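# Put one yellow sponge in each bench tote

## Task

Finish with exactly one yellow sponge inside each of the three totes on the bench, with no sponge sticking out past a tote's rim. Every other yellow sponge must rest on top of the low shelf, where the spares start. The totes and the cartons beneath the bench must not be shifted or rotated. The robot must not tip over or finish leaning, and the result must stay in place without the robot holding it.

## Robot and tools

Robot: a Hello Robot Stretch 3 with one arm. It has a two-wheeled base (0.33 m long, 0.34 m wide), a lift that carries the arm up and down a mast, and an arm that telescopes out to the robot's right. The base cannot slide sideways, so to move the gripper forward or back you drive the base. Turns pivot about the point between the drive wheels, 0.05 m behind the front edge. With the arm retracted and the wrist folded, a turn sweeps a 0.28 m radius; an unfolded level gripper reaches beyond that.

Frames: the base frame has its origin on the floor between the drive wheels, x forward, y left, z up. hand_pose is reported in this frame, located where the closed fingertips meet. With all wrist joints at zero, the hand's x axis points up, y points back along the arm toward the mast, and z points to the robot's rear. The odometry frame is the base frame as it was when the scene began. base_odometry is computed from wheel rotation, so wheel slip shows up as travel. Heading is positive to the left, in -3.142 to 3.142.

Tool execute_actions: arguments "actions" (a list holding one action, or empty to just read state and images) and optional "cameras" (names from head_camera, nav_camera, wrist_camera, all; omitted, null or ["all"] gives every camera, [] gives none). An action may contain:
- "base": exactly one of {"translate_m": d}, a relative drive of d metres from the base's current spot, forward positive, range -1 to 1; or {"rotate_rad": d}, a relative turn on the spot, counter-clockwise (left) positive, range -3.2 to 3.2. The offset is taken from the base position in the scene's most recent state report.
- "joints": absolute targets keyed by name. lift_m 0 to 1.1 (arm height); arm_m 0 to 0.52 (extension); wrist_yaw_rad -1.345 to 4.42 (0 along the arm, positive toward the front, 3.0 folded over the base); wrist_pitch_rad -1.57 to 0.451 (0 level, negative tips fingers down); wrist_roll_rad -2.911 to 2.911 (0 puts fingers side by side, level); gripper_m -0.089 to 0.179 (larger is wider; the real fingertip gap is less than the value, by 0.007 nearly closed up to 0.025 fully open, and zero below 0.007); head_pan_rad -3.953 to 1.73 (0 forward, positive left, -1.57 along the arm); head_tilt_rad -1.53 to 0.419 (negative looks down).
- "contact_limits": {"arm_m": effort percent, 1 to 100}, stopping the arm motion when its effort hits that level (negative when retracting); it also caps holding force until the next action. Values above the maximum are reduced to it.
Base and joint motions in one action start together. Anything you leave out may keep driving toward an earlier target. Unknown keys or out-of-range values reject the whole call with no motion. If a result reports a stop, later motion, wait and finished_scene calls in that same reply are skipped.

Tool wait: {"seconds": 0 to 10}; commands nothing and returns state and images.
Tool zoom_image: {"camera": name, "region": [x0, y0, x1, y1]} in pixels of that camera's latest full image, top-left origin, at most 504 by 504.
Tool finished_scene: {"scene": current scene number}; irreversible, reports success. Answering without any tool call ends everything.

Result lines: base_status and joint_status describe how each commanded motion ended: done, off_target (resting away from target, possibly still pushing), contact_stop, time_out, torque_fault. After the last three the target is dropped. on_its_own covers things not commanded this call; its "held at" is the held target, not the actual position. motor_effort is percent of maximum, positive toward higher joint values, with the bracketed number the peak of the last action; readings carry fixed bias and noise. Positive wheel effort pushes forward. turned_by_wheels and turned_by_imu give turning since the previous result. base_tilt gives forward and right lean in degrees (a few degrees of fixed bias). lidar_m lists 12 distances from the base origin, sector 1 straight ahead and counter-clockwise by 30 degrees (4th left, 7th behind, 10th right), "-" for nothing; its plane is 0.17 m up, so it sees legs not tabletops, and the robot's own parts can block sectors 5, 6, 9, 10. wrist_depth_mm and head_depth_mm are 7x7 grids of median depth in mm (head picture is sideways). contact_limits shows the active, default and maximum limit. Calibration lines give camera intrinsics and base-to-camera transforms when they change.

Stops and faults: the arm and lift halt on firm contact and then go slack until commanded again; a slack lift may sag under load or be pushed up when closing fingers on a surface. Base, wrist and head never stop on contact. A wrist servo pushed hard for several seconds shuts off for 10 s (torque_fault).

Speed: the base is fast only when stowed (lift_m under 0.30, arm_m under 0.03, wrist_yaw_rad over 2.54); otherwise 0.10 m/s and 0.63 rad/s.

Gripping: command gripper_m below the object's width to grasp; to let go, open at least 0.02 beyond the contact value. Neither the reading nor "done" proves a grasp, so check the cameras. Resend a different value to re-squeeze.

Self-collision: fold or unfold the wrist only with lift_m in 0.32 to 0.95, wrist_pitch_rad -0.4 and roll near 0; once folded, lift may go down to 0.25. With yaw below -0.4 keep pitch at -0.5 or lower.

Avoid: pushing the arm into rigid things with the gripper above about 0.45 m (risk of tipping), repeat pushes after a contact_stop, driving while gripping or hooking fixed objects, snagging furniture (especially reversing). If tilting, reverse the last move in small steps, free the gripper, and lower lift to about 0.2. Don't drop, slam, or knock sponges, totes or cartons; loose objects may occasionally get nudged by outside causes, so confirm before finishing.

Each tool is called as name([rows], argument=value, ...), one row to a line, values as JSON.

## Session

execute_actions(actions=[])

Scene clock: 0.00 s.
base_odometry: x=+0.000 y=+0.000 heading=+0.000 (m, m, rad; odometry frame)
turned_by_wheels: +0.000 (rad since the last result)
turned_by_imu: +0.000 (rad since the last result)
base_tilt: forward=+0.4 right=+0.3 (deg)
lidar_m: 1.11 2.61 2.35 2.50 1.27 1.28 1.52 1.78 1.87 1.76 0.93 0.93
head_depth_mm: 1710 1712 1707 1702 1710 1179 1002 / 1833 1857 1857 1859 1835 1176 1093 / 1949 2045 2044 2041 1999 1266 1209 / 1994 2275 2270 2250 2164 1370 1352 / 2020 2570 2544 2533 2436 1523 1533 / 2034 2842 2901 2893 2810 1756 1741 / 2024 2727 2756 2770 2783 2709 2335
base_status: not commanded
joint_positions: lift_m=+0.311 arm_m=+0.002 wrist_yaw_rad=+2.933 wrist_pitch_rad=-0.538 wrist_roll_rad=+0.002 gripper_m=+0.037 head_pan_rad=-0.003 head_tilt_rad=-0.001
joint_status: not commanded
motor_effort: left_wheel=+0 right_wheel=-1 lift_m=+20 arm_m=+0 wrist_yaw_rad=+0 wrist_pitch_rad=+6 wrist_roll_rad=+0 gripper_m=-1 head_pan_rad=+0 head_tilt_rad=+2 (%)
hand_pose: x=+0.0218 y=+0.0558 z=+0.2974 quat_wxyz=(+0.258, +0.698, +0.116, +0.658) (m; base frame)
wrist_depth_mm: - - - - - - - / - - - - - - - / 890 - 848 846 832 798 791 / 700 694 682 659 675 654 636 / 584 571 584 567 570 548 538 / 495 512 - - - 473 469 / 447 - - - 416 416 412
pictures: head_camera (sideways: a quarter turn clockwise sets it upright), nav_camera (sideways: a quarter turn counterclockwise sets it upright), wrist_camera
Images, in order (width x height): head_camera 896x504, nav_camera 672x504, wrist_camera 644x364.

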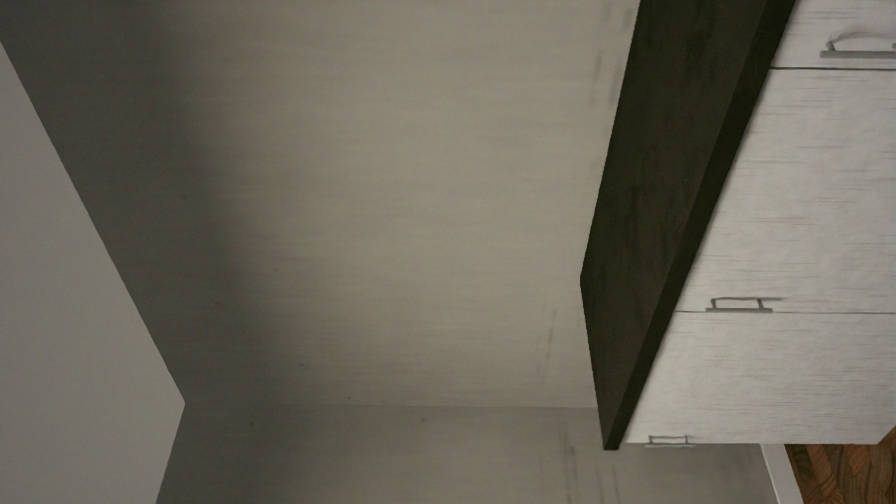

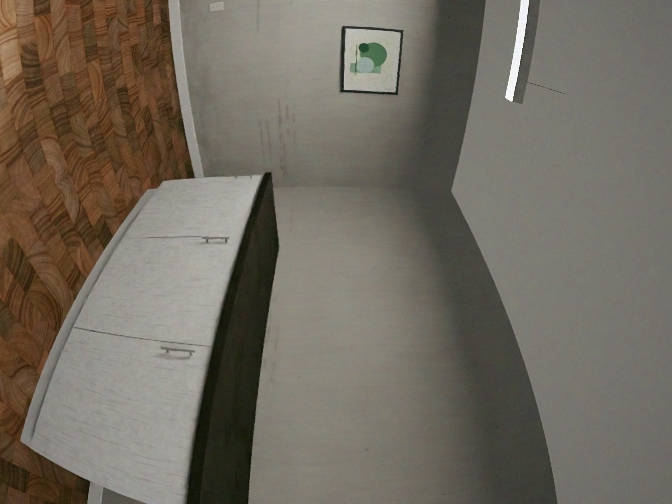

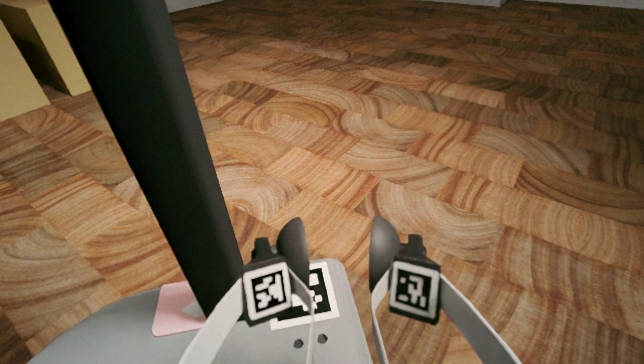

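execute_actions([
  {"joints":{"head_pan_rad":-3.6,"head_tilt_rad":-0.5}},
], cameras=["head_camera","nav_camera"])

execute_actions([
  {"joints":{"head_pan_rad":-2.2,"head_tilt_rad":-0.5}},
], cameras=["head_camera","nav_camera"])

Scene clock: 4.63 s.
base_odometry: x=+0.000 y=+0.000 heading=+0.000 (m, m, rad; odometry frame)
turned_by_wheels: +0.000 (rad since the last result)
turned_by_imu: +0.001 (rad since the last result)
base_tilt: forward=+0.4 right=+0.0 (deg)
lidar_m: 1.11 2.61 2.35 2.49 1.27 1.27 1.52 1.79 1.87 1.76 0.93 0.93
head_depth_mm: 1837 1919 1236 2248 1705 1566 1373 / 1899 1996 1363 2205 1715 1633 1368 / 1976 2079 1494 2323 1653 1651 1378 / 2031 2165 1623 2225 1785 1649 1371 / 2122 2274 1622 2676 1784 1661 1372 / 2194 2386 2563 2545 2018 1642 1375 / 2268 2495 2754 2784 2103 1651 1370
base_status: not commanded
joint_positions: lift_m=+0.311 arm_m=+0.002 wrist_yaw_rad=+2.933 wrist_pitch_rad=-0.538 wrist_roll_rad=+0.002 gripper_m=+0.037 head_pan_rad=-3.593 head_tilt_rad=-0.494
joint_status: all done
motor_effort: left_wheel=+0(0) right_wheel=+0(0) lift_m=+20(20) arm_m=+0(1) wrist_yaw_rad=-1(1) wrist_pitch_rad=+6(6) wrist_roll_rad=+0(0) gripper_m=+0(0) head_pan_rad=-4(63) head_tilt_rad=-2(20) (%)
hand_pose: x=+0.0218 y=+0.0558 z=+0.2974 quat_wxyz=(+0.258, +0.698, +0.116, +0.658) (m; base frame)
wrist_depth_mm: - - - - - - - / - - - - - - - / 881 - 855 830 816 790 788 / 703 677 674 665 646 652 633 / 578 574 582 561 566 544 536 / 494 511 - - - 471 467 / 446 - - - 415 412 414
pictures: head_camera (sideways: a quarter turn clockwise sets it upright), nav_camera (sideways: a quarter turn counterclockwise sets it upright)
camera_calibration (this result's frames):
head_camera: T_world_to_cam=[[0.422967, -0.199103, -0.884001, 1.16809], [-0.420206, -0.907423, 0.00332223, 0.00652202], [-0.802824, 0.370057, -0.467474, 0.567864], [0, 0, 0, 1]] pos_world=[-0.0354304, 0.0283467, 1.29804]
nav_camera: T_world_to_cam=[[-0.427967, 0.193129, 0.882919, -1.10312], [0.42339, 0.90592, 0.00706421, 0.0418375], [-0.79849, 0.376842, -0.469472, 0.574389], [0, 0, 0, 1]] pos_world=[-0.0311671, -0.0413114, 1.24333]
Images, in order (width x height): head_camera 896x504, nav_camera 672x504.

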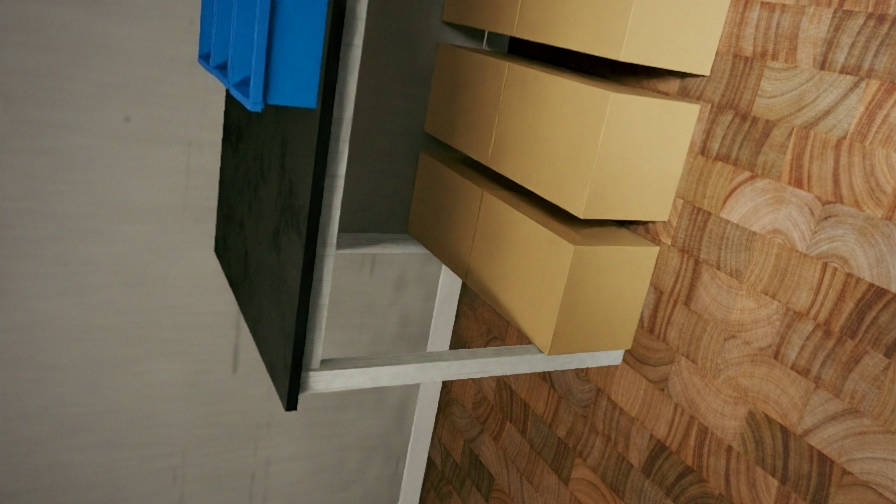

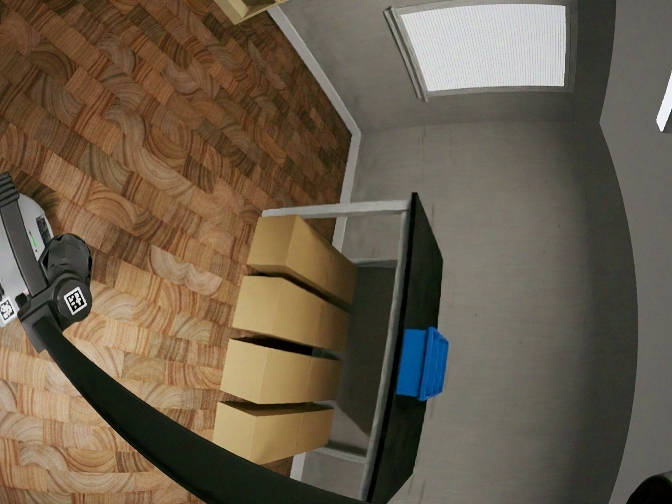

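Scene clock: 5.87 s.
base_odometry: x=+0.000 y=+0.000 heading=+0.000 (m, m, rad; odometry frame)
turned_by_wheels: +0.000 (rad since the last result)
turned_by_imu: +0.000 (rad since the last result)
base_tilt: forward=+0.4 right=+0.1 (deg)
lidar_m: 1.11 2.61 2.35 2.50 1.27 1.27 1.52 1.79 1.86 1.76 0.93 0.93
head_depth_mm: 1780 1920 2043 2052 2018 1651 1370 / 1809 1961 2091 2161 2027 1655 1378 / 1854 2014 2113 2162 2070 1662 1381 / 1891 2047 2137 2275 2084 1650 1377 / 1926 2086 2202 2269 2104 1654 1371 / 1969 2138 2329 2474 2081 1654 1372 / 1985 2185 2378 2562 2079 1655 1376
base_status: not commanded
joint_positions: lift_m=+0.311 arm_m=+0.002 wrist_yaw_rad=+2.933 wrist_pitch_rad=-0.538 wrist_roll_rad=+0.002 gripper_m=+0.037 head_pan_rad=-2.207 head_tilt_rad=-0.494
joint_status: all done
motor_effort: left_wheel=-1(0) right_wheel=+0(1) lift_m=+20(20) arm_m=+0(0) wrist_yaw_rad=+0(1) wrist_pitch_rad=+6(6) wrist_roll_rad=+0(0) gripper_m=-1(0) head_pan_rad=+6(63) head_tilt_rad=-1(3) (%)
hand_pose: x=+0.0218 y=+0.0558 z=+0.2974 quat_wxyz=(+0.258, +0.698, +0.116, +0.658) (m; base frame)
wrist_depth_mm: - - - - - - - / - - - - - - - / 888 - 856 837 825 807 789 / 690 687 679 667 657 649 641 / 585 572 591 558 576 542 538 / 502 505 - - - 473 469 / 447 - - - 413 415 407
pictures: head_camera (sideways: a quarter turn clockwise sets it upright), nav_camera (sideways: a quarter turn counterclockwise sets it upright)
camera_calibration (this result's frames):
head_camera: T_world_to_cam=[[0.27361, 0.379052, -0.884001, 1.16901], [0.814488, -0.580171, 0.00332223, -0.00100964], [-0.511612, -0.720917, -0.467474, 0.566087], [0, 0, 0, 1]] pos_world=[-0.0294119, -0.0355979, 1.29804]
nav_camera: T_world_to_cam=[[-0.26866, -0.385067, 0.882919, -1.10409], [-0.812425, 0.583023, 0.00706421, 0.049376], [-0.517482, -0.715407, -0.469472, 0.572675], [0, 0, 0, 1]] pos_world=[0.0398395, -0.0442393, 1.24333]
Images, in order (width x height): head_camera 896x504, nav_camera 672x504.

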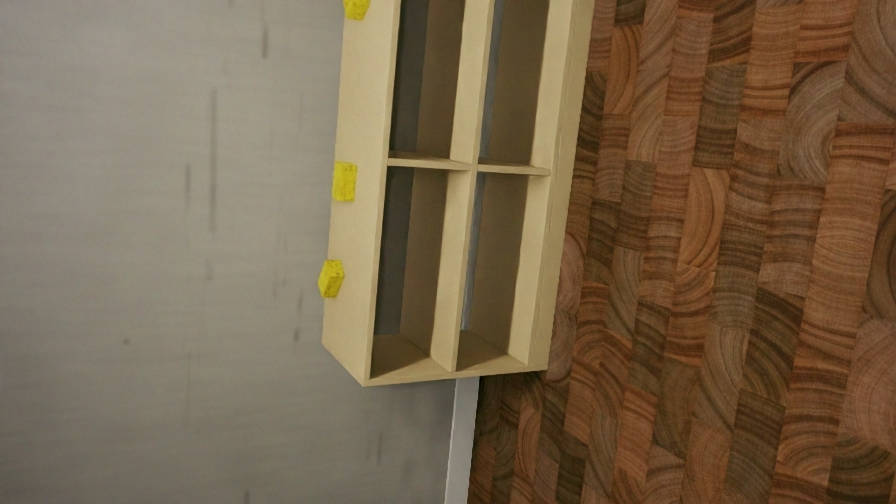

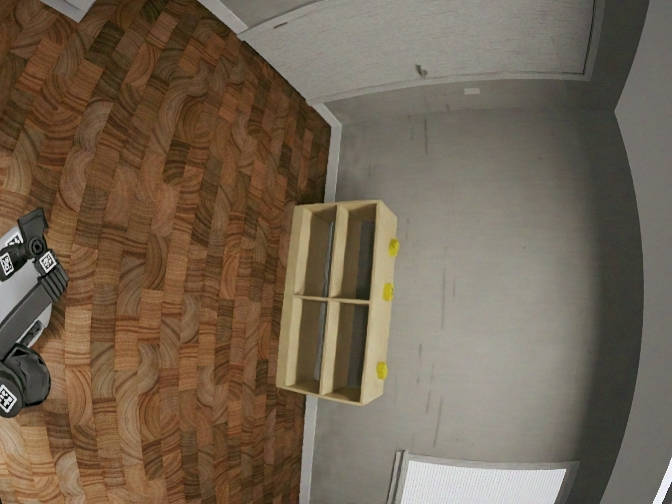

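execute_actions([
  {"base":{"rotate_rad":2.42},"joints":{"lift_m":0.27,"head_pan_rad":0,"head_tilt_rad":-0.6}},
], cameras=[])

execute_actions([
  {"base":{"translate_m":0.93}},
], cameras=[])

execute_actions([
  {"base":{"rotate_rad":1.47},"joints":{"head_pan_rad":-1.57,"head_tilt_rad":-0.6}},
], cameras=["head_camera","nav_camera"])

Scene clock: 18.63 s.
base_odometry: x=+0.000 y=+0.000 heading=+2.420 (m, m, rad; odometry frame)
turned_by_wheels: +2.420 (rad since the last result)
turned_by_imu: +2.450 (rad since the last result)
base_tilt: forward=+0.3 right=+0.0 (deg)
lidar_m: 1.27 1.36 1.79 1.73 1.87 1.59 0.93 1.00 1.48 2.35 2.59 1.31
head_depth_mm: 1851 1549 2211 1863 1632 1524 1295 / 1898 1531 2267 1937 1689 1530 1286 / 1865 1234 2265 1858 1658 1528 1293 / 1890 1244 2275 2031 1706 1520 1290 / 1905 1310 2316 1864 1691 1527 1297 / 1926 1541 2314 1914 1714 1516 1294 / 1952 1529 2357 1860 1698 1523 1292
base_status: done
joint_positions: lift_m=+0.270 arm_m=+0.002 wrist_yaw_rad=+2.933 wrist_pitch_rad=-0.539 wrist_roll_rad=+0.002 gripper_m=+0.037 head_pan_rad=-0.007 head_tilt_rad=-0.593
joint_status: all done
motor_effort: left_wheel=-2(9) right_wheel=+1(10) lift_m=+14(14) arm_m=+0(0) wrist_yaw_rad=+0(1) wrist_pitch_rad=+6(6) wrist_roll_rad=+0(0) gripper_m=-1(1) head_pan_rad=+5(62) head_tilt_rad=-1(8) (%)
hand_pose: x=+0.0218 y=+0.0557 z=+0.2569 quat_wxyz=(+0.259, +0.698, +0.116, +0.658) (m; base frame)
wrist_depth_mm: - - - - - - - / - - - - - 954 944 / 812 - 773 752 737 715 709 / 633 621 617 609 596 592 579 / 537 519 539 528 517 493 488 / 467 - - - - 429 418 / - - - - 379 377 376
pictures: none
No camera images: the call's "cameras" was empty. Leave "cameras" out to get every camera's image.

Scene clock: 23.43 s.
base_odometry: x=-0.698 y=+0.614 heading=+2.420 (m, m, rad; odometry frame)
turned_by_wheels: +0.000 (rad since the last result)
turned_by_imu: +0.005 (rad since the last result)
base_tilt: forward=+0.4 right=+0.0 (deg)
lidar_m: 0.35 0.37 0.54 1.70 2.20 2.53 1.86 1.99 2.45 2.41 0.46 0.35
head_depth_mm: 1056 1151 865 541 430 461 1023 / 1063 1137 749 578 434 462 1023 / 1073 1141 747 582 439 468 1042 / 1080 1154 749 588 436 473 1065 / 1087 1175 740 594 440 477 1020 / 1095 1197 957 539 444 484 1021 / 1111 1216 956 695 528 1128 1081
base_status: done
joint_positions: lift_m=+0.270 arm_m=+0.002 wrist_yaw_rad=+2.933 wrist_pitch_rad=-0.539 wrist_roll_rad=+0.002 gripper_m=+0.037 head_pan_rad=-0.007 head_tilt_rad=-0.594
joint_status: not commanded
motor_effort: left_wheel=-2(8) right_wheel=+1(6) lift_m=+15(15) arm_m=+0(1) wrist_yaw_rad=+0(0) wrist_pitch_rad=+6(6) wrist_roll_rad=+0(0) gripper_m=+0(0) head_pan_rad=+5(4) head_tilt_rad=-1(1) (%)
hand_pose: x=+0.0218 y=+0.0557 z=+0.2569 quat_wxyz=(+0.259, +0.698, +0.116, +0.658) (m; base frame)
wrist_depth_mm: - - - - - 523 452 / - - - - 917 519 367 / 794 - 776 743 728 548 373 / 641 624 622 609 592 570 376 / 535 525 537 532 512 490 384 / 463 - - - - 424 393 / - - - - 375 375 362
pictures: none
No camera images: the call's "cameras" was empty. Leave "cameras" out to get every camera's image.

Scene clock: 25.67 s.
base_odometry: x=-0.698 y=+0.614 heading=-2.393 (m, m, rad; odometry frame)
turned_by_wheels: +1.470 (rad since the last result)
turned_by_imu: +1.487 (rad since the last result)
base_tilt: forward=+0.5 right=+0.2 (deg)
lidar_m: 1.77 1.69 2.32 1.86 1.92 2.62 2.41 0.51 0.36 0.35 0.36 0.48
head_depth_mm: 1082 1187 954 668 499 487 1091 / 1085 1188 758 577 446 482 1022 / 1078 1156 750 597 444 480 1020 / 1080 1158 751 594 442 480 1114 / 1078 1153 747 592 439 478 1022 / 1082 1166 715 592 439 478 1017 / 1077 1183 955 516 440 477 1044
base_status: done
joint_positions: lift_m=+0.270 arm_m=+0.002 wrist_yaw_rad=+2.933 wrist_pitch_rad=-0.539 wrist_roll_rad=+0.002 gripper_m=+0.037 head_pan_rad=-1.563 head_tilt_rad=-0.594
joint_status: all done
motor_effort: left_wheel=-2(12) right_wheel=+1(7) lift_m=+15(14) arm_m=+0(0) wrist_yaw_rad=+0(0) wrist_pitch_rad=+6(6) wrist_roll_rad=+0(0) gripper_m=+0(1) head_pan_rad=-6(63) head_tilt_rad=-1(0) (%)
hand_pose: x=+0.0218 y=+0.0556 z=+0.2569 quat_wxyz=(+0.259, +0.698, +0.116, +0.658) (m; base frame)
wrist_depth_mm: - - - - - - - / - - - - - 954 942 / 806 - 762 756 736 721 717 / 643 626 612 616 603 590 588 / 528 519 532 524 515 494 486 / 464 - - - - 427 420 / - - - - 381 372 370
pictures: head_camera (sideways: a quarter turn clockwise sets it upright), nav_camera (sideways: a quarter turn counterclockwise sets it upright)
camera_calibration (this result's frames):
head_camera: T_world_to_cam=[[-0.00959956, 0.55311, -0.833053, 1.10429], [0.999676, 0.0249531, 0.00504816, -0.0043857], [0.0235795, -0.832735, -0.55317, 0.674323], [0, 0, 0, 1]] pos_world=[-0.00091518, -0.0491538, 1.29297]
nav_camera: T_world_to_cam=[[0.0171689, -0.554828, 0.831788, -1.03915], [-0.999731, -0.0224849, 0.00563724, 0.0523772], [0.015575, -0.831661, -0.555065, 0.680788], [0, 0, 0, 1]] pos_world=[0.0596009, -0.00918858, 1.24194]
Images, in order (width x height): head_camera 896x504, nav_camera 672x504.

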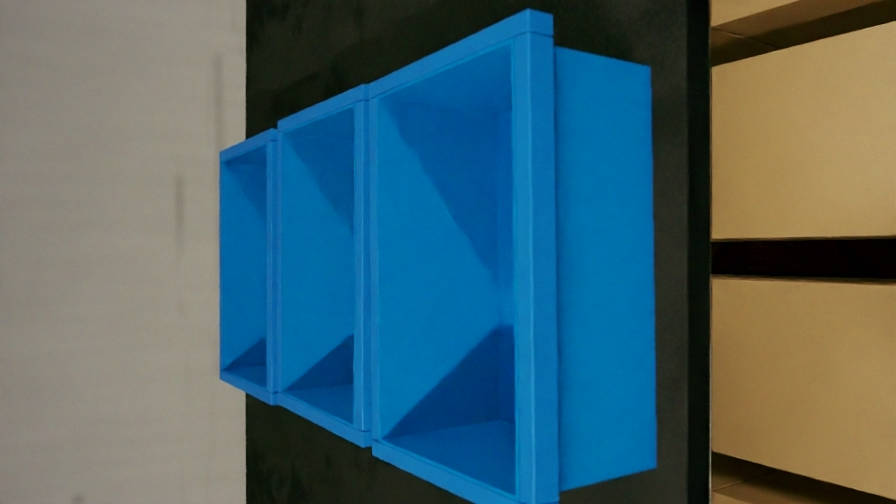

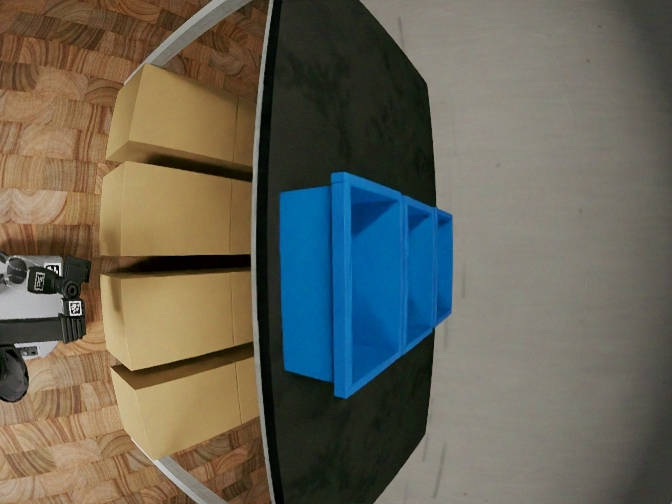

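execute_actions([
  {"joints":{"lift_m":0.9,"wrist_pitch_rad":-0.4}},
], cameras=[])

execute_actions([
  {"joints":{"wrist_yaw_rad":1.57}},
], cameras=[])

execute_actions([
  {"joints":{"lift_m":1.1}},
], cameras=[])

execute_actions([
  {"joints":{"wrist_yaw_rad":0}},
])

Scene clock: 37.03 s.
base_odometry: x=-0.698 y=+0.614 heading=-2.393 (m, m, rad; odometry frame)
turned_by_wheels: +0.000 (rad since the last result)
turned_by_imu: +0.001 (rad since the last result)
base_tilt: forward=+0.2 right=+0.0 (deg)
lidar_m: 1.76 1.69 2.32 1.86 1.92 2.64 2.40 0.52 0.36 0.35 0.36 0.48
head_depth_mm: 1080 1188 958 668 499 471 - / 1086 1193 756 576 446 483 - / 1083 1149 748 596 444 481 - / 1079 1157 746 593 442 479 - / 1084 1157 749 593 441 477 - / 1080 1175 716 592 440 478 1043 / 1080 1181 957 517 439 475 1049
base_status: not commanded
joint_positions: lift_m=+0.900 arm_m=+0.002 wrist_yaw_rad=+2.933 wrist_pitch_rad=-0.424 wrist_roll_rad=+0.002 gripper_m=+0.037 head_pan_rad=-1.563 head_tilt_rad=-0.594
joint_status: all done
motor_effort: left_wheel=-2(2) right_wheel=+1(1) lift_m=+26(26) arm_m=+0(0) wrist_yaw_rad=+0(0) wrist_pitch_rad=+11(12) wrist_roll_rad=+0(0) gripper_m=+1(0) head_pan_rad=-4(5) head_tilt_rad=-1(1) (%)
hand_pose: x=+0.0251 y=+0.0714 z=+0.9110 quat_wxyz=(+0.220, +0.703, +0.076, +0.671) (m; base frame)
wrist_depth_mm: - - - - - - - / - - - - - - - / - - - - - - - / - - - - - - - / - - - - - - - / - - - - - - - / - - - - - - -
pictures: none
No camera images: the call's "cameras" was empty. Leave "cameras" out to get every camera's image.

Scene clock: 38.73 s.
base_odometry: x=-0.698 y=+0.614 heading=-2.393 (m, m, rad; odometry frame)
turned_by_wheels: +0.000 (rad since the last result)
turned_by_imu: +0.000 (rad since the last result)
base_tilt: forward=+0.5 right=+0.0 (deg)
lidar_m: 1.77 1.69 2.32 1.86 1.92 2.64 2.40 0.51 0.36 0.35 0.36 0.48
head_depth_mm: 1084 1189 958 667 499 471 - / 1079 1189 756 577 445 471 - / 1080 1153 747 595 444 471 - / 1084 1154 749 595 442 480 1215 / 1082 1157 748 593 441 478 1023 / 1079 1167 715 590 440 478 1032 / 1082 1187 952 517 439 476 1081
base_status: not commanded
joint_positions: lift_m=+0.900 arm_m=+0.002 wrist_yaw_rad=+1.574 wrist_pitch_rad=-0.424 wrist_roll_rad=+0.002 gripper_m=+0.037 head_pan_rad=-1.563 head_tilt_rad=-0.594
joint_status: all done
motor_effort: left_wheel=-2(2) right_wheel=+1(1) lift_m=+25(25) arm_m=+0(0) wrist_yaw_rad=-6(7) wrist_pitch_rad=+11(11) wrist_roll_rad=+0(0) gripper_m=+0(0) head_pan_rad=-5(5) head_tilt_rad=-1(1) (%)
hand_pose: x=+0.2023 y=-0.1469 z=+0.9110 quat_wxyz=(+0.593, +0.595, -0.383, +0.384) (m; base frame)
wrist_depth_mm: - - - - - - - / - - - - - 447 398 / - - - - - 426 271 / - - - - - - 251 / - - - - - - - / - - - - - - - / - - - - 809 769 750
pictures: none
No camera images: the call's "cameras" was empty. Leave "cameras" out to get every camera's image.

Scene clock: 41.40 s.
base_odometry: x=-0.698 y=+0.614 heading=-2.393 (m, m, rad; odometry frame)
turned_by_wheels: +0.000 (rad since the last result)
turned_by_imu: +0.000 (rad since the last result)
base_tilt: forward=+0.1 right=+0.0 (deg)
lidar_m: 1.77 1.69 2.33 1.86 1.92 2.64 2.40 0.52 0.36 0.35 0.36 0.48
head_depth_mm: - - - - - 1130 1093 / - - - - - 1119 1020 / - - - - - 1136 1009 / 1082 1153 747 583 - - 1117 / 1080 1149 747 583 - - 983 / 1080 1169 715 582 - - 985 / 1081 1182 957 540 - - 1000
base_status: not commanded
joint_positions: lift_m=+1.100 arm_m=+0.002 wrist_yaw_rad=+1.574 wrist_pitch_rad=-0.423 wrist_roll_rad=+0.002 gripper_m=+0.037 head_pan_rad=-1.563 head_tilt_rad=-0.594
joint_status: all done
motor_effort: left_wheel=-2(2) right_wheel=+1(1) lift_m=+26(27) arm_m=+0(0) wrist_yaw_rad=-5(5) wrist_pitch_rad=+11(11) wrist_roll_rad=+0(0) gripper_m=+1(0) head_pan_rad=-4(4) head_tilt_rad=-1(1) (%)
hand_pose: x=+0.2023 y=-0.1469 z=+1.1111 quat_wxyz=(+0.593, +0.595, -0.383, +0.384) (m; base frame)
wrist_depth_mm: - - - - - - - / - - - - - - - / - - - - - - - / - - - - - 564 554 / - - - - - 454 444 / - - - - - 397 373 / - - - - - 345 324
pictures: none
No camera images: the call's "cameras" was empty. Leave "cameras" out to get every camera's image.

Scene clock: 43.20 s.
base_odometry: x=-0.698 y=+0.614 heading=-2.393 (m, m, rad; odometry frame)
turned_by_wheels: +0.000 (rad since the last result)
turned_by_imu: +0.000 (rad since the last result)
base_tilt: forward=+0.5 right=+0.0 (deg)
lidar_m: 1.76 1.70 2.32 1.86 1.93 2.62 2.40 0.52 0.36 0.35 0.36 0.48
head_depth_mm: - - - - - - 1092 / - - - - - - 1004 / - - - - - 1133 1024 / 1079 1154 746 - 443 479 1114 / 1082 1147 747 592 441 478 1024 / 1078 1168 714 591 440 477 1026 / 1084 1191 957 517 439 475 1041
base_status: not commanded
joint_positions: lift_m=+1.100 arm_m=+0.002 wrist_yaw_rad=+0.004 wrist_pitch_rad=-0.423 wrist_roll_rad=+0.002 gripper_m=+0.037 head_pan_rad=-1.563 head_tilt_rad=-0.594
joint_status: all done
motor_effort: left_wheel=-2(2) right_wheel=+1(1) lift_m=+25(25) arm_m=+0(0) wrist_yaw_rad=-6(6) wrist_pitch_rad=+11(11) wrist_roll_rad=+0(0) gripper_m=+0(1) head_pan_rad=-5(4) head_tilt_rad=-1(2) (%)
hand_pose: x=-0.0206 y=-0.3712 z=+1.1111 quat_wxyz=(+0.691, +0.150, -0.691, -0.148) (m; base frame)
wrist_depth_mm: 905 905 892 887 897 907 883 / - - 935 948 948 947 967 / 910 817 545 540 724 743 729 / 621 604 374 375 378 570 548 / 476 359 374 377 327 449 444 / 403 281 388 386 - 370 373 / 329 242 332 208 204 312 321
pictures: head_camera (sideways: a quarter turn clockwise sets it upright), nav_camera (sideways: a quarter turn counterclockwise sets it upright), wrist_camera
camera_calibration (this result's frames):
head_camera: T_world_to_cam=[[-0.0095956, 0.55311, -0.833053, 1.10429], [0.999676, 0.024946, 0.00504816, -0.0043857], [0.0235735, -0.832735, -0.55317, 0.674323], [0, 0, 0, 1]] pos_world=[-0.000915532, -0.0491537, 1.29297]
nav_camera: T_world_to_cam=[[0.0171649, -0.554828, 0.831788, -1.03915], [-0.999731, -0.0224778, 0.00563724, 0.0523772], [0.015569, -0.831662, -0.555065, 0.680788], [0, 0, 0, 1]] pos_world=[0.0596009, -0.00918896, 1.24194]
wrist_camera: T_world_to_cam=[[-0.998175, -0.00754398, -0.0599141, 0.0557612], [0.0474962, 0.514637, -0.856092, 1.1832], [0.0372923, -0.857375, -0.513339, 0.416119], [0, 0, 0, 1]] pos_world=[-0.0160559, -0.251726, 1.22988]
Images, in order (width x height): head_camera 896x504, nav_camera 672x504, wrist_camera 644x364.

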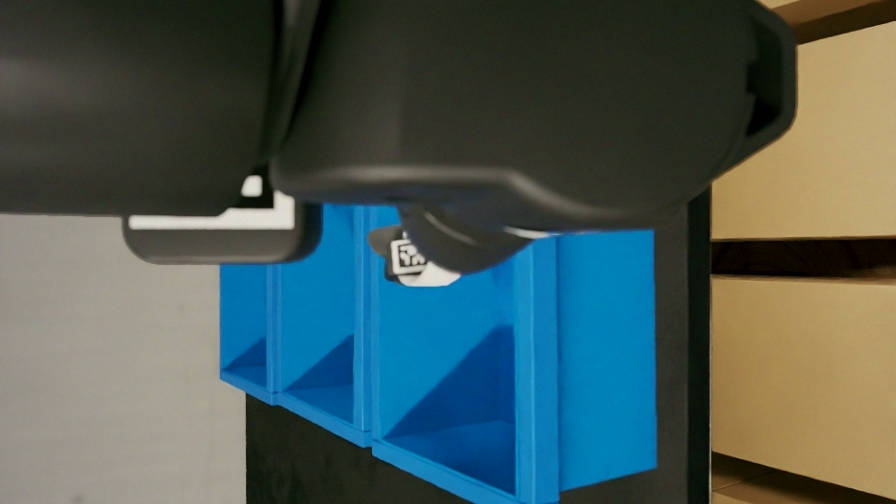

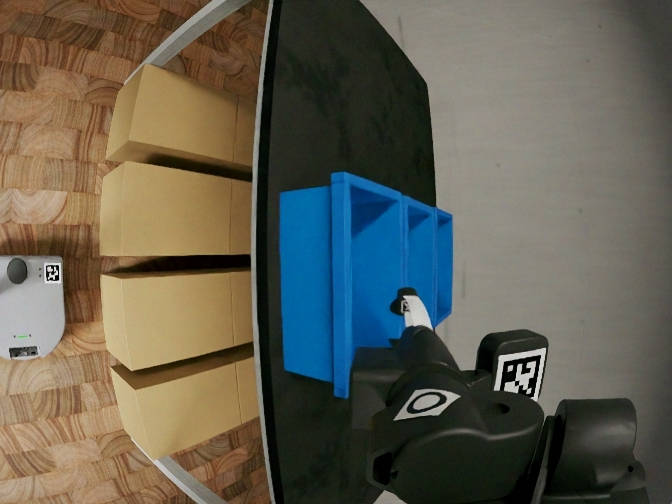

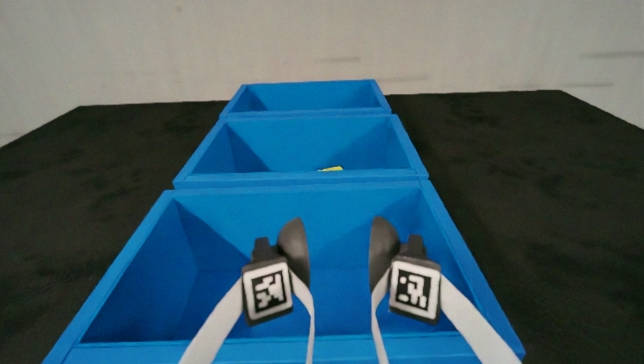

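execute_actions([
  {"joints":{"wrist_pitch_rad":-0.65,"arm_m":0.12,"gripper_m":0.15}},
], cameras=["wrist_camera"])

execute_actions([
  {"joints":{"arm_m":0.32}},
], cameras=["wrist_camera"])

execute_actions([
  {"joints":{"arm_m":0.52}},
], cameras=["wrist_camera"])

Scene clock: 47.87 s.
base_odometry: x=-0.698 y=+0.614 heading=-2.393 (m, m, rad; odometry frame)
turned_by_wheels: +0.000 (rad since the last result)
turned_by_imu: +0.001 (rad since the last result)
base_tilt: forward=+0.3 right=-0.1 (deg)
lidar_m: 1.77 1.69 2.32 1.86 1.92 2.63 2.41 0.52 0.36 0.35 0.36 0.48
head_depth_mm: - - 865 669 499 486 1087 / - - - 591 445 483 1021 / - - - 617 443 481 1020 / 1081 1148 749 605 442 479 1116 / 1081 1154 748 605 441 480 1017 / 1083 1174 716 592 440 476 1021 / 1082 1182 956 517 439 476 1043
base_status: not commanded
joint_positions: lift_m=+1.100 arm_m=+0.120 wrist_yaw_rad=+0.003 wrist_pitch_rad=-0.659 wrist_roll_rad=+0.002 gripper_m=+0.150 head_pan_rad=-1.563 head_tilt_rad=-0.594
joint_status: all done
motor_effort: left_wheel=-2(2) right_wheel=+1(1) lift_m=+25(25) arm_m=+5(4) wrist_yaw_rad=-3(6) wrist_pitch_rad=+5(10) wrist_roll_rad=+0(0) gripper_m=+1(84) head_pan_rad=-6(5) head_tilt_rad=-1(1) (%)
hand_pose: x=-0.0210 y=-0.4524 z=+1.0623 quat_wxyz=(+0.669, +0.230, -0.669, -0.229) (m; base frame)
wrist_depth_mm: 796 791 548 554 694 713 701 / 626 586 420 415 415 551 552 / 499 313 442 398 297 460 454 / 421 256 256 257 257 382 383 / 227 269 301 305 296 229 336 / 202 244 309 306 294 211 298 / 199 266 275 273 267 195 262
pictures: wrist_camera
camera_calibration (this result's frames):
wrist_camera: T_world_to_cam=[[-0.998223, 0.00793726, -0.0590598, 0.0579153], [0.0477015, 0.700446, -0.71211, 1.11441], [0.035716, -0.713662, -0.699579, 0.584234], [0, 0, 0, 1]] pos_world=[-0.0162134, -0.364101, 1.20572]
Images, in order (width x height): wrist_camera 644x364.

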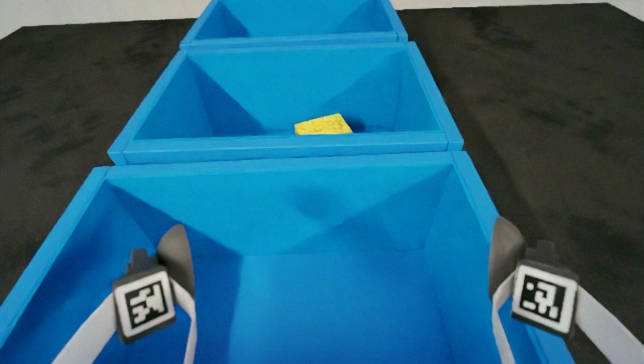

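Scene clock: 50.57 s.
base_odometry: x=-0.698 y=+0.614 heading=-2.393 (m, m, rad; odometry frame)
turned_by_wheels: +0.000 (rad since the last result)
turned_by_imu: +0.000 (rad since the last result)
base_tilt: forward=+0.3 right=-0.1 (deg)
lidar_m: 1.76 1.69 2.32 1.86 1.92 2.63 2.41 0.52 0.36 0.35 0.36 0.48
head_depth_mm: 1079 1204 955 667 498 486 1086 / - 1203 766 577 444 482 1023 / - - 748 596 442 482 1027 / 1076 1171 749 594 442 480 1119 / 1083 1152 755 592 442 477 1023 / 1079 1173 715 591 440 476 1023 / 1075 1182 953 516 438 475 1046
base_status: not commanded
joint_positions: lift_m=+1.100 arm_m=+0.320 wrist_yaw_rad=+0.002 wrist_pitch_rad=-0.660 wrist_roll_rad=+0.002 gripper_m=+0.150 head_pan_rad=-1.563 head_tilt_rad=-0.594
joint_status: all done
motor_effort: left_wheel=-2(2) right_wheel=+1(1) lift_m=+25(26) arm_m=+5(5) wrist_yaw_rad=-4(4) wrist_pitch_rad=+5(5) wrist_roll_rad=+0(0) gripper_m=+1(1) head_pan_rad=-4(5) head_tilt_rad=-1(1) (%)
hand_pose: x=-0.0211 y=-0.6524 z=+1.0623 quat_wxyz=(+0.669, +0.230, -0.669, -0.229) (m; base frame)
wrist_depth_mm: 654 657 649 661 656 661 656 / 621 577 436 440 448 557 547 / 499 300 286 287 288 459 452 / 419 265 273 275 264 386 383 / 230 275 325 316 305 218 337 / 208 251 306 259 293 201 297 / 206 268 274 234 263 184 262
pictures: wrist_camera
camera_calibration (this result's frames):
wrist_camera: T_world_to_cam=[[-0.99822, 0.0082952, -0.0590563, 0.0596648], [0.0479391, 0.70065, -0.711893, 1.25433], [0.0354725, -0.713457, -0.699801, 0.441866], [0, 0, 0, 1]] pos_world=[-0.0162472, -0.564092, 1.20569]
Images, in order (width x height): wrist_camera 644x364.

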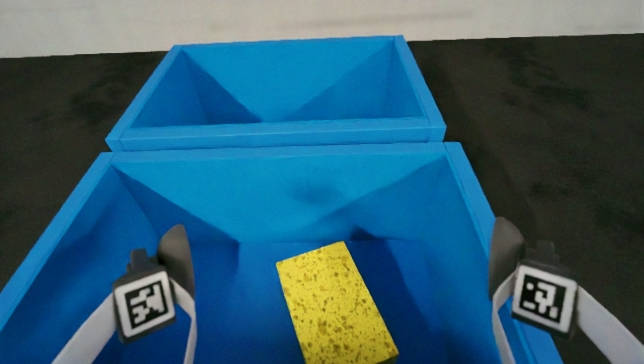

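Scene clock: 53.27 s.
base_odometry: x=-0.698 y=+0.614 heading=-2.393 (m, m, rad; odometry frame)
turned_by_wheels: +0.000 (rad since the last result)
turned_by_imu: +0.000 (rad since the last result)
base_tilt: forward=+0.1 right=+0.3 (deg)
lidar_m: 1.77 1.70 2.32 1.85 1.92 2.63 2.41 0.51 0.36 0.35 0.36 0.48
head_depth_mm: 1099 1188 954 668 499 486 1093 / 1087 1186 755 576 444 482 1019 / - 1136 747 594 443 481 1028 / 1081 1138 749 594 443 480 1122 / 1084 1149 748 593 441 478 1022 / 1086 1174 714 590 439 476 1015 / 1078 1184 953 516 439 477 1045
base_status: not commanded
joint_positions: lift_m=+1.100 arm_m=+0.520 wrist_yaw_rad=+0.002 wrist_pitch_rad=-0.660 wrist_roll_rad=+0.002 gripper_m=+0.150 head_pan_rad=-1.563 head_tilt_rad=-0.594
joint_status: all done
motor_effort: left_wheel=-2(2) right_wheel=+1(1) lift_m=+25(25) arm_m=+4(7) wrist_yaw_rad=-4(5) wrist_pitch_rad=+5(5) wrist_roll_rad=+0(0) gripper_m=+0(0) head_pan_rad=-5(5) head_tilt_rad=-1(1) (%)
hand_pose: x=-0.0211 y=-0.8524 z=+1.0622 quat_wxyz=(+0.669, +0.230, -0.669, -0.229) (m; base frame)
wrist_depth_mm: 479 479 478 483 482 483 480 / 536 539 537 531 528 528 522 / 497 486 479 478 276 461 448 / 402 287 299 301 284 388 384 / 232 291 340 332 312 336 332 / 219 264 304 303 285 183 297 / 217 268 274 272 264 181 262
pictures: wrist_camera
camera_calibration (this result's frames):
wrist_camera: T_world_to_cam=[[-0.99822, 0.00839202, -0.059054, 0.0613854], [0.0479981, 0.700793, -0.711748, 1.39438], [0.0354116, -0.713315, -0.699948, 0.29945], [0, 0, 0, 1]] pos_world=[-0.0162557, -0.764086, 1.20567]
Images, in order (width x height): wrist_camera 644x364.

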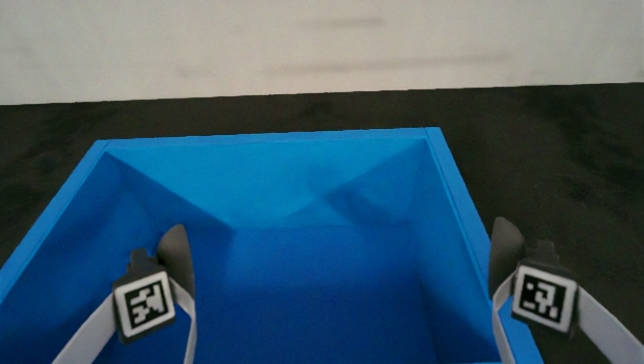

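execute_actions([
  {"joints":{"arm_m":0.48,"gripper_m":0.0}},
], cameras=["wrist_camera"])

execute_actions([
  {"joints":{"arm_m":0.27}},
], cameras=["wrist_camera"])

execute_actions([
  {"joints":{"arm_m":0.06}},
], cameras=["wrist_camera"])

Scene clock: 61.70 s.
base_odometry: x=-0.698 y=+0.614 heading=-2.393 (m, m, rad; odometry frame)
turned_by_wheels: +0.000 (rad since the last result)
turned_by_imu: +0.001 (rad since the last result)
base_tilt: forward=+0.3 right=+0.2 (deg)
lidar_m: 1.76 1.69 2.32 1.86 1.92 2.63 2.41 0.52 0.36 0.35 0.36 0.48
head_depth_mm: 1097 1186 956 669 501 485 1091 / 1098 1183 753 577 444 481 1023 / - 1148 746 595 443 481 1024 / 1081 1153 748 594 442 479 1123 / 1086 1149 749 591 440 478 1029 / 1079 1168 716 591 440 476 1021 / 1075 1183 952 515 439 475 1042
base_status: not commanded
joint_positions: lift_m=+1.100 arm_m=+0.480 wrist_yaw_rad=+0.002 wrist_pitch_rad=-0.660 wrist_roll_rad=+0.002 gripper_m=+0.000 head_pan_rad=-1.563 head_tilt_rad=-0.594
joint_status: all done
motor_effort: left_wheel=-2(2) right_wheel=+1(1) lift_m=+25(25) arm_m=-4(4) wrist_yaw_rad=-4(4) wrist_pitch_rad=+5(5) wrist_roll_rad=+0(0) gripper_m=-1(87) head_pan_rad=-6(5) head_tilt_rad=-1(1) (%)
hand_pose: x=-0.0211 y=-0.8129 z=+1.0622 quat_wxyz=(+0.669, +0.230, -0.669, -0.229) (m; base frame)
wrist_depth_mm: 514 517 519 518 515 518 512 / 565 556 562 554 552 554 547 / 490 309 312 307 304 457 442 / 404 313 355 354 313 391 383 / 229 309 348 354 313 329 336 / 207 267 308 - 219 186 296 / 251 222 199 178 180 267 267
pictures: wrist_camera
camera_calibration (this result's frames):
wrist_camera: T_world_to_cam=[[-0.99822, 0.00839502, -0.0590535, 0.0610556], [0.0479981, 0.700827, -0.711715, 1.36673], [0.0354114, -0.713282, -0.699982, 0.32764], [0, 0, 0, 1]] pos_world=[-0.0162557, -0.724653, 1.20567]
Images, in order (width x height): wrist_camera 644x364.

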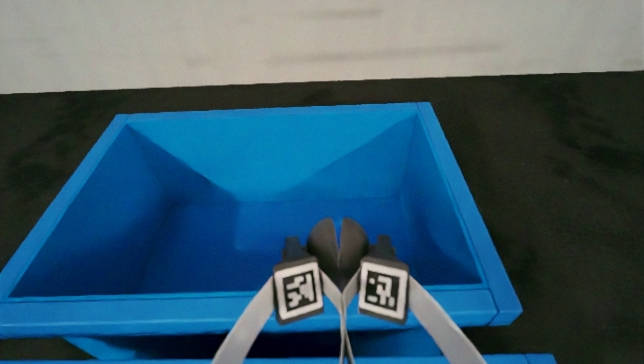

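Scene clock: 64.50 s.
base_odometry: x=-0.698 y=+0.614 heading=-2.393 (m, m, rad; odometry frame)
turned_by_wheels: +0.000 (rad since the last result)
turned_by_imu: +0.000 (rad since the last result)
base_tilt: forward=+0.3 right=+0.1 (deg)
lidar_m: 1.76 1.69 2.32 1.86 1.92 2.63 2.40 0.52 0.36 0.35 0.36 0.48
head_depth_mm: 1084 1221 951 669 499 485 1092 / - 1218 753 576 444 483 1024 / - - 591 596 443 481 1023 / 1082 1158 737 594 441 479 1119 / 1079 1152 748 593 442 477 1024 / 1084 1173 717 592 440 477 1022 / 1081 1188 954 516 439 475 1043
base_status: not commanded
joint_positions: lift_m=+1.100 arm_m=+0.270 wrist_yaw_rad=+0.002 wrist_pitch_rad=-0.660 wrist_roll_rad=+0.002 gripper_m=+0.000 head_pan_rad=-1.563 head_tilt_rad=-0.594
joint_status: all done
motor_effort: left_wheel=-2(2) right_wheel=+1(2) lift_m=+25(25) arm_m=-4(4) wrist_yaw_rad=-4(4) wrist_pitch_rad=+5(5) wrist_roll_rad=+0(0) gripper_m=-1(2) head_pan_rad=-4(5) head_tilt_rad=-1(1) (%)
hand_pose: x=-0.0211 y=-0.6028 z=+1.0621 quat_wxyz=(+0.669, +0.230, -0.669, -0.229) (m; base frame)
wrist_depth_mm: 703 706 669 454 668 682 686 / 623 588 476 476 452 556 547 / 498 303 306 306 297 459 454 / 417 294 343 343 325 379 384 / 229 290 351 307 324 317 334 / 206 289 308 - 275 186 296 / 173 173 171 169 193 166 266
pictures: wrist_camera
camera_calibration (this result's frames):
wrist_camera: T_world_to_cam=[[-0.99822, 0.00841583, -0.0590497, 0.0592966], [0.0479977, 0.701075, -0.711471, 1.21935], [0.0354107, -0.713038, -0.700231, 0.477843], [0, 0, 0, 1]] pos_world=[-0.0162557, -0.514634, 1.20563]
Images, in order (width x height): wrist_camera 644x364.

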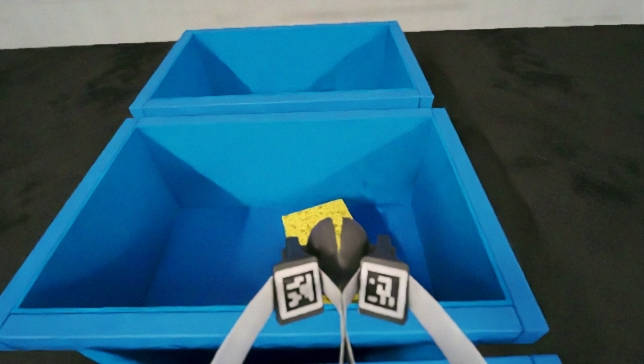

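Scene clock: 67.27 s.
base_odometry: x=-0.698 y=+0.614 heading=-2.393 (m, m, rad; odometry frame)
turned_by_wheels: +0.000 (rad since the last result)
turned_by_imu: +0.000 (rad since the last result)
base_tilt: forward=+0.3 right=-0.1 (deg)
lidar_m: 1.76 1.69 2.32 1.86 1.92 2.63 2.40 0.51 0.36 0.35 0.36 0.48
head_depth_mm: - - - 646 499 485 1085 / - - - - 453 483 1021 / - - - - 457 481 1025 / 1088 1160 754 604 443 478 1118 / 1077 1153 751 593 441 478 1018 / 1081 1171 714 590 439 477 1022 / 1077 1191 955 517 439 477 1045
base_status: not commanded
joint_positions: lift_m=+1.100 arm_m=+0.060 wrist_yaw_rad=+0.002 wrist_pitch_rad=-0.660 wrist_roll_rad=+0.002 gripper_m=+0.000 head_pan_rad=-1.563 head_tilt_rad=-0.594
joint_status: all done
motor_effort: left_wheel=-2(2) right_wheel=+2(1) lift_m=+26(25) arm_m=-3(1) wrist_yaw_rad=-4(4) wrist_pitch_rad=+5(5) wrist_roll_rad=+0(0) gripper_m=-2(2) head_pan_rad=-4(4) head_tilt_rad=-1(1) (%)
hand_pose: x=-0.0211 y=-0.3928 z=+1.0621 quat_wxyz=(+0.669, +0.230, -0.669, -0.229) (m; base frame)
wrist_depth_mm: 801 787 460 457 676 715 708 / 623 580 469 468 463 560 553 / 497 313 298 300 299 461 454 / 420 291 337 341 320 380 386 / 226 283 349 356 324 232 338 / 199 280 308 - 291 186 296 / 171 169 167 167 168 166 267
pictures: wrist_camera
camera_calibration (this result's frames):
wrist_camera: T_world_to_cam=[[-0.99822, 0.00841834, -0.0590491, 0.0575291], [0.0479976, 0.701105, -0.711441, 1.0721], [0.0354105, -0.713009, -0.70026, 0.627623], [0, 0, 0, 1]] pos_world=[-0.0162557, -0.304635, 1.20563]
Images, in order (width x height): wrist_camera 644x364.

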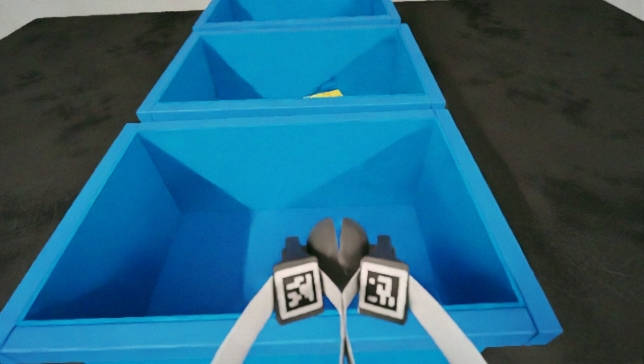

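execute_actions([
  {"base":{"rotate_rad":0.45},"joints":{"arm_m":0.0,"wrist_yaw_rad":1.2,"head_pan_rad":-0.5,"head_tilt_rad":-0.5}},
], cameras=[])

execute_actions([
  {"base":{"translate_m":0.73},"joints":{"lift_m":0.9}},
], cameras=[])

execute_actions([
  {"base":{"translate_m":0.73},"joints":{"wrist_yaw_rad":0,"wrist_pitch_rad":-1.2,"gripper_m":0.15}},
], cameras=[])

execute_actions([
  {"base":{"rotate_rad":1.1},"joints":{"head_pan_rad":-1.4,"head_tilt_rad":-0.9,"arm_m":0.15}},
])

Scene clock: 77.47 s.
base_odometry: x=-0.698 y=+0.614 heading=-1.944 (m, m, rad; odometry frame)
turned_by_wheels: +0.450 (rad since the last result)
turned_by_imu: +0.458 (rad since the last result)
base_tilt: forward=+0.3 right=+0.2 (deg)
lidar_m: 1.69 2.32 1.86 1.89 2.45 2.40 0.55 0.37 0.35 0.35 0.45 2.06
head_depth_mm: 1799 1956 2151 2361 2043 1537 1074 / 1807 1974 2130 2351 2048 1638 1373 / 1786 1946 2106 2317 2073 1636 1367 / 1782 1927 2111 2308 2032 1633 1367 / 1772 1912 2091 2303 2031 1641 1362 / 1766 1904 2101 2268 2039 1614 1360 / 1738 1892 1990 1911 1965 1643 1365
base_status: done
joint_positions: lift_m=+1.100 arm_m=+0.003 wrist_yaw_rad=+1.196 wrist_pitch_rad=-0.660 wrist_roll_rad=+0.002 gripper_m=+0.000 head_pan_rad=-0.507 head_tilt_rad=-0.507
joint_status: all done
joint sent to its limit — the command would take arm_m past its lower limit, so that joint was sent only as far as its limit.
motor_effort: left_wheel=-2(7) right_wheel=+1(5) lift_m=+25(25) arm_m=-3(2) wrist_yaw_rad=+4(5) wrist_pitch_rad=+5(5) wrist_roll_rad=+0(0) gripper_m=-3(2) head_pan_rad=+4(62) head_tilt_rad=+4(9) (%)
hand_pose: x=+0.1531 y=-0.2165 z=+1.0621 quat_wxyz=(+0.682, +0.566, -0.424, +0.186) (m; base frame)
wrist_depth_mm: - - - - - - - / - - - - - 559 547 / - - - - - 479 447 / - - - - - 424 385 / - - - - - - 336 / - - - - - 927 299 / - - - - - 880 278
pictures: none
No camera images: the call's "cameras" was empty. Leave "cameras" out to get every camera's image.

Scene clock: 85.93 s.
base_odometry: x=-0.964 y=-0.065 heading=-1.944 (m, m, rad; odometry frame)
turned_by_wheels: +0.000 (rad since the last result)
turned_by_imu: +0.004 (rad since the last result)
base_tilt: forward=+0.4 right=+0.2 (deg)
lidar_m: 1.22 1.64 2.16 1.73 2.04 3.05 1.03 0.69 0.65 1.59 1.49 0.99
head_depth_mm: 1210 1318 1416 1595 1767 1634 1357 / 1203 1298 1404 1578 1745 1627 1363 / 1200 1298 1425 1573 1740 1645 1367 / 1194 1293 1412 1550 1717 1628 1362 / 1183 1285 1400 1522 1665 1560 1357 / 1182 1282 1385 1452 1217 1441 1362 / 1172 1270 1388 1446 1360 1450 1362
base_status: done
joint_positions: lift_m=+0.900 arm_m=+0.003 wrist_yaw_rad=+1.196 wrist_pitch_rad=-0.661 wrist_roll_rad=+0.002 gripper_m=+0.000 head_pan_rad=-0.507 head_tilt_rad=-0.507
joint_status: all done
motor_effort: left_wheel=-3(3) right_wheel=+1(5) lift_m=+15(19) arm_m=-4(3) wrist_yaw_rad=+4(5) wrist_pitch_rad=+5(5) wrist_roll_rad=+0(0) gripper_m=-2(2) head_pan_rad=+4(5) head_tilt_rad=+3(3) (%)
hand_pose: x=+0.1530 y=-0.2164 z=+0.8627 quat_wxyz=(+0.682, +0.566, -0.424, +0.186) (m; base frame)
wrist_depth_mm: - - - - - - - / - - - - - - - / - - - - - - - / - - - - - - - / - - - - - - - / - - - - - - - / 930 923 924 941 893 889 908
pictures: none
No camera images: the call's "cameras" was empty. Leave "cameras" out to get every camera's image.

Scene clock: 94.47 s.
base_odometry: x=-1.230 y=-0.745 heading=-1.944 (m, m, rad; odometry frame)
turned_by_wheels: +0.000 (rad since the last result)
turned_by_imu: +0.004 (rad since the last result)
base_tilt: forward=+0.5 right=+0.1 (deg)
lidar_m: 0.64 0.52 1.06 1.90 2.05 3.70 1.50 1.13 1.84 1.16 0.36 0.50
head_depth_mm: 616 668 731 804 895 1007 1161 / 614 666 728 799 885 981 741 / 612 661 722 791 882 868 724 / 605 656 715 786 873 872 720 / 603 652 711 781 865 872 707 / 600 649 705 777 858 870 723 / 597 646 704 770 853 866 722
base_status: done
joint_positions: lift_m=+0.900 arm_m=+0.003 wrist_yaw_rad=+0.004 wrist_pitch_rad=-1.199 wrist_roll_rad=+0.002 gripper_m=+0.150 head_pan_rad=-0.507 head_tilt_rad=-0.507
joint_status: all done
motor_effort: left_wheel=-3(4) right_wheel=+1(4) lift_m=+14(14) arm_m=-3(3) wrist_yaw_rad=-5(7) wrist_pitch_rad=-1(5) wrist_roll_rad=+0(0) gripper_m=+0(86) head_pan_rad=+5(5) head_tilt_rad=+3(3) (%)
hand_pose: x=-0.0213 y=-0.2184 z=+0.7916 quat_wxyz=(+0.584, +0.400, -0.583, -0.399) (m; base frame)
wrist_depth_mm: 600 786 - - - - - / 651 837 - - - - - / 603 904 - - - - 960 / 366 441 956 957 942 938 948 / 352 608 848 932 916 915 896 / 341 581 870 897 878 878 859 / 459 790 858 869 - 847 840
pictures: none
No camera images: the call's "cameras" was empty. Leave "cameras" out to get every camera's image.

Scene clock: 97.20 s.
base_odometry: x=-1.230 y=-0.745 heading=-0.844 (m, m, rad; odometry frame)
turned_by_wheels: +1.100 (rad since the last result)
turned_by_imu: +1.118 (rad since the last result)
base_tilt: forward=+0.3 right=+0.1 (deg)
lidar_m: 1.87 1.92 1.89 3.70 1.41 1.13 1.87 1.09 0.36 0.59 0.60 0.52
head_depth_mm: 641 730 - - 746 707 1148 / 648 748 - - 736 891 1120 / 659 756 889 892 763 908 1116 / 668 770 913 875 755 923 1135 / 677 783 928 873 761 957 1138 / 688 797 947 875 759 969 1149 / 699 812 956 877 760 988 1148
base_status: done
joint_positions: lift_m=+0.900 arm_m=+0.150 wrist_yaw_rad=+0.002 wrist_pitch_rad=-1.200 wrist_roll_rad=+0.002 gripper_m=+0.150 head_pan_rad=-1.393 head_tilt_rad=-0.889
joint_status: all done
motor_effort: left_wheel=-2(6) right_wheel=+1(5) lift_m=+14(15) arm_m=+4(6) wrist_yaw_rad=-4(6) wrist_pitch_rad=+0(1) wrist_roll_rad=+0(0) gripper_m=+0(1) head_pan_rad=-4(59) head_tilt_rad=-3(17) (%)
hand_pose: x=-0.0215 y=-0.3651 z=+0.7915 quat_wxyz=(+0.584, +0.400, -0.583, -0.399) (m; base frame)
wrist_depth_mm: 411 404 404 398 396 550 554 / 393 390 390 336 379 715 723 / 381 374 370 365 365 952 942 / 363 361 359 354 354 925 922 / 353 351 344 342 338 911 904 / 339 338 334 332 330 328 876 / 878 864 870 866 867 841 828
pictures: head_camera (sideways: a quarter turn clockwise sets it upright), nav_camera (sideways: a quarter turn counterclockwise sets it upright), wrist_camera
camera_calibration (this result's frames):
head_camera: T_world_to_cam=[[-0.141518, 0.758596, -0.636007, 0.848282], [0.98148, 0.191314, 0.00980002, -0.0104582], [0.129111, -0.622841, -0.771621, 0.957822], [0, 0, 0, 1]] pos_world=[0.00664607, -0.0449311, 1.27869]
nav_camera: T_world_to_cam=[[0.14919, -0.758572, 0.63428, -0.782542], [-0.981383, -0.192057, 0.00114129, 0.0581198], [0.120952, -0.622642, -0.773103, 0.96375], [0, 0, 0, 1]] pos_world=[0.057218, 0.0176187, 1.24136]
wrist_camera: T_world_to_cam=[[-0.99828, 0.0375657, -0.0450022, 0.0405062], [0.0476758, 0.966965, -0.250412, 0.592313], [0.0341086, -0.252126, -0.967093, 0.837339], [0, 0, 0, 1]] pos_world=[-0.0163629, -0.363152, 0.95993]
Images, in order (width x height): head_camera 896x504, nav_camera 672x504, wrist_camera 644x364.

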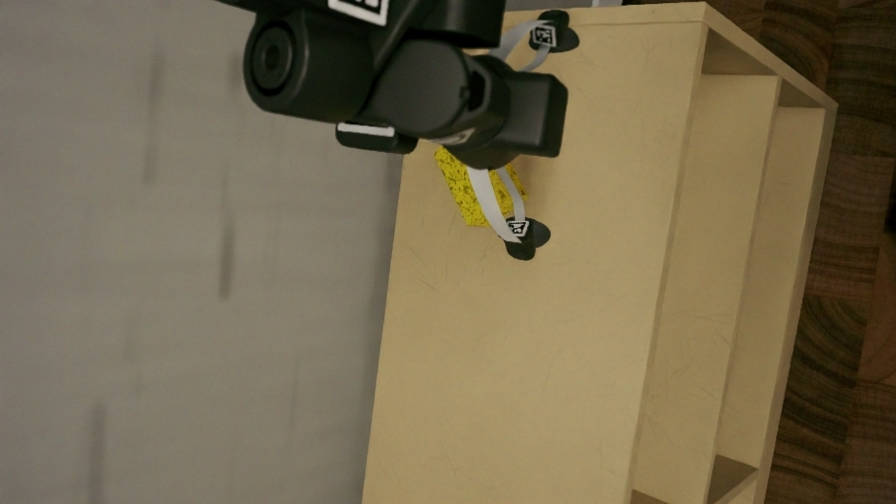

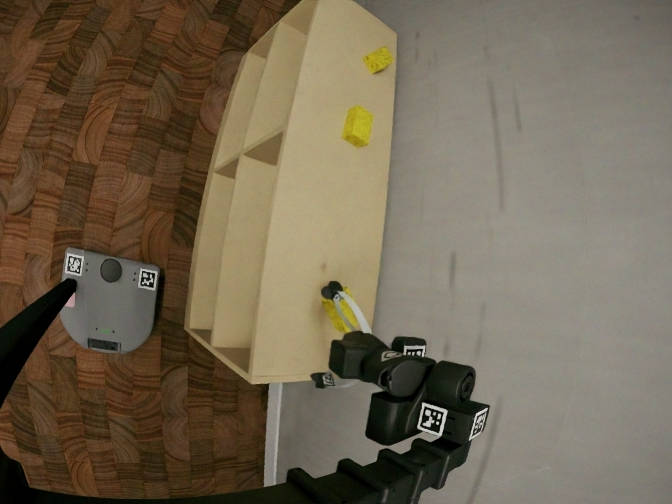

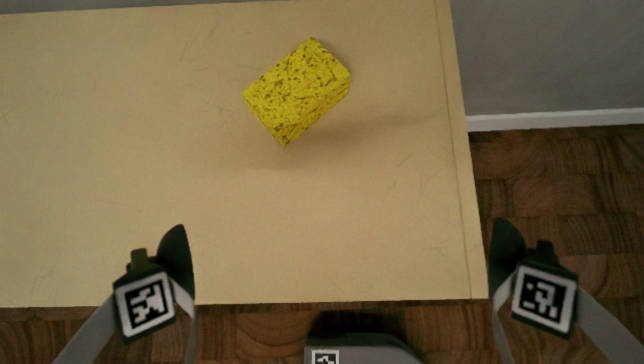

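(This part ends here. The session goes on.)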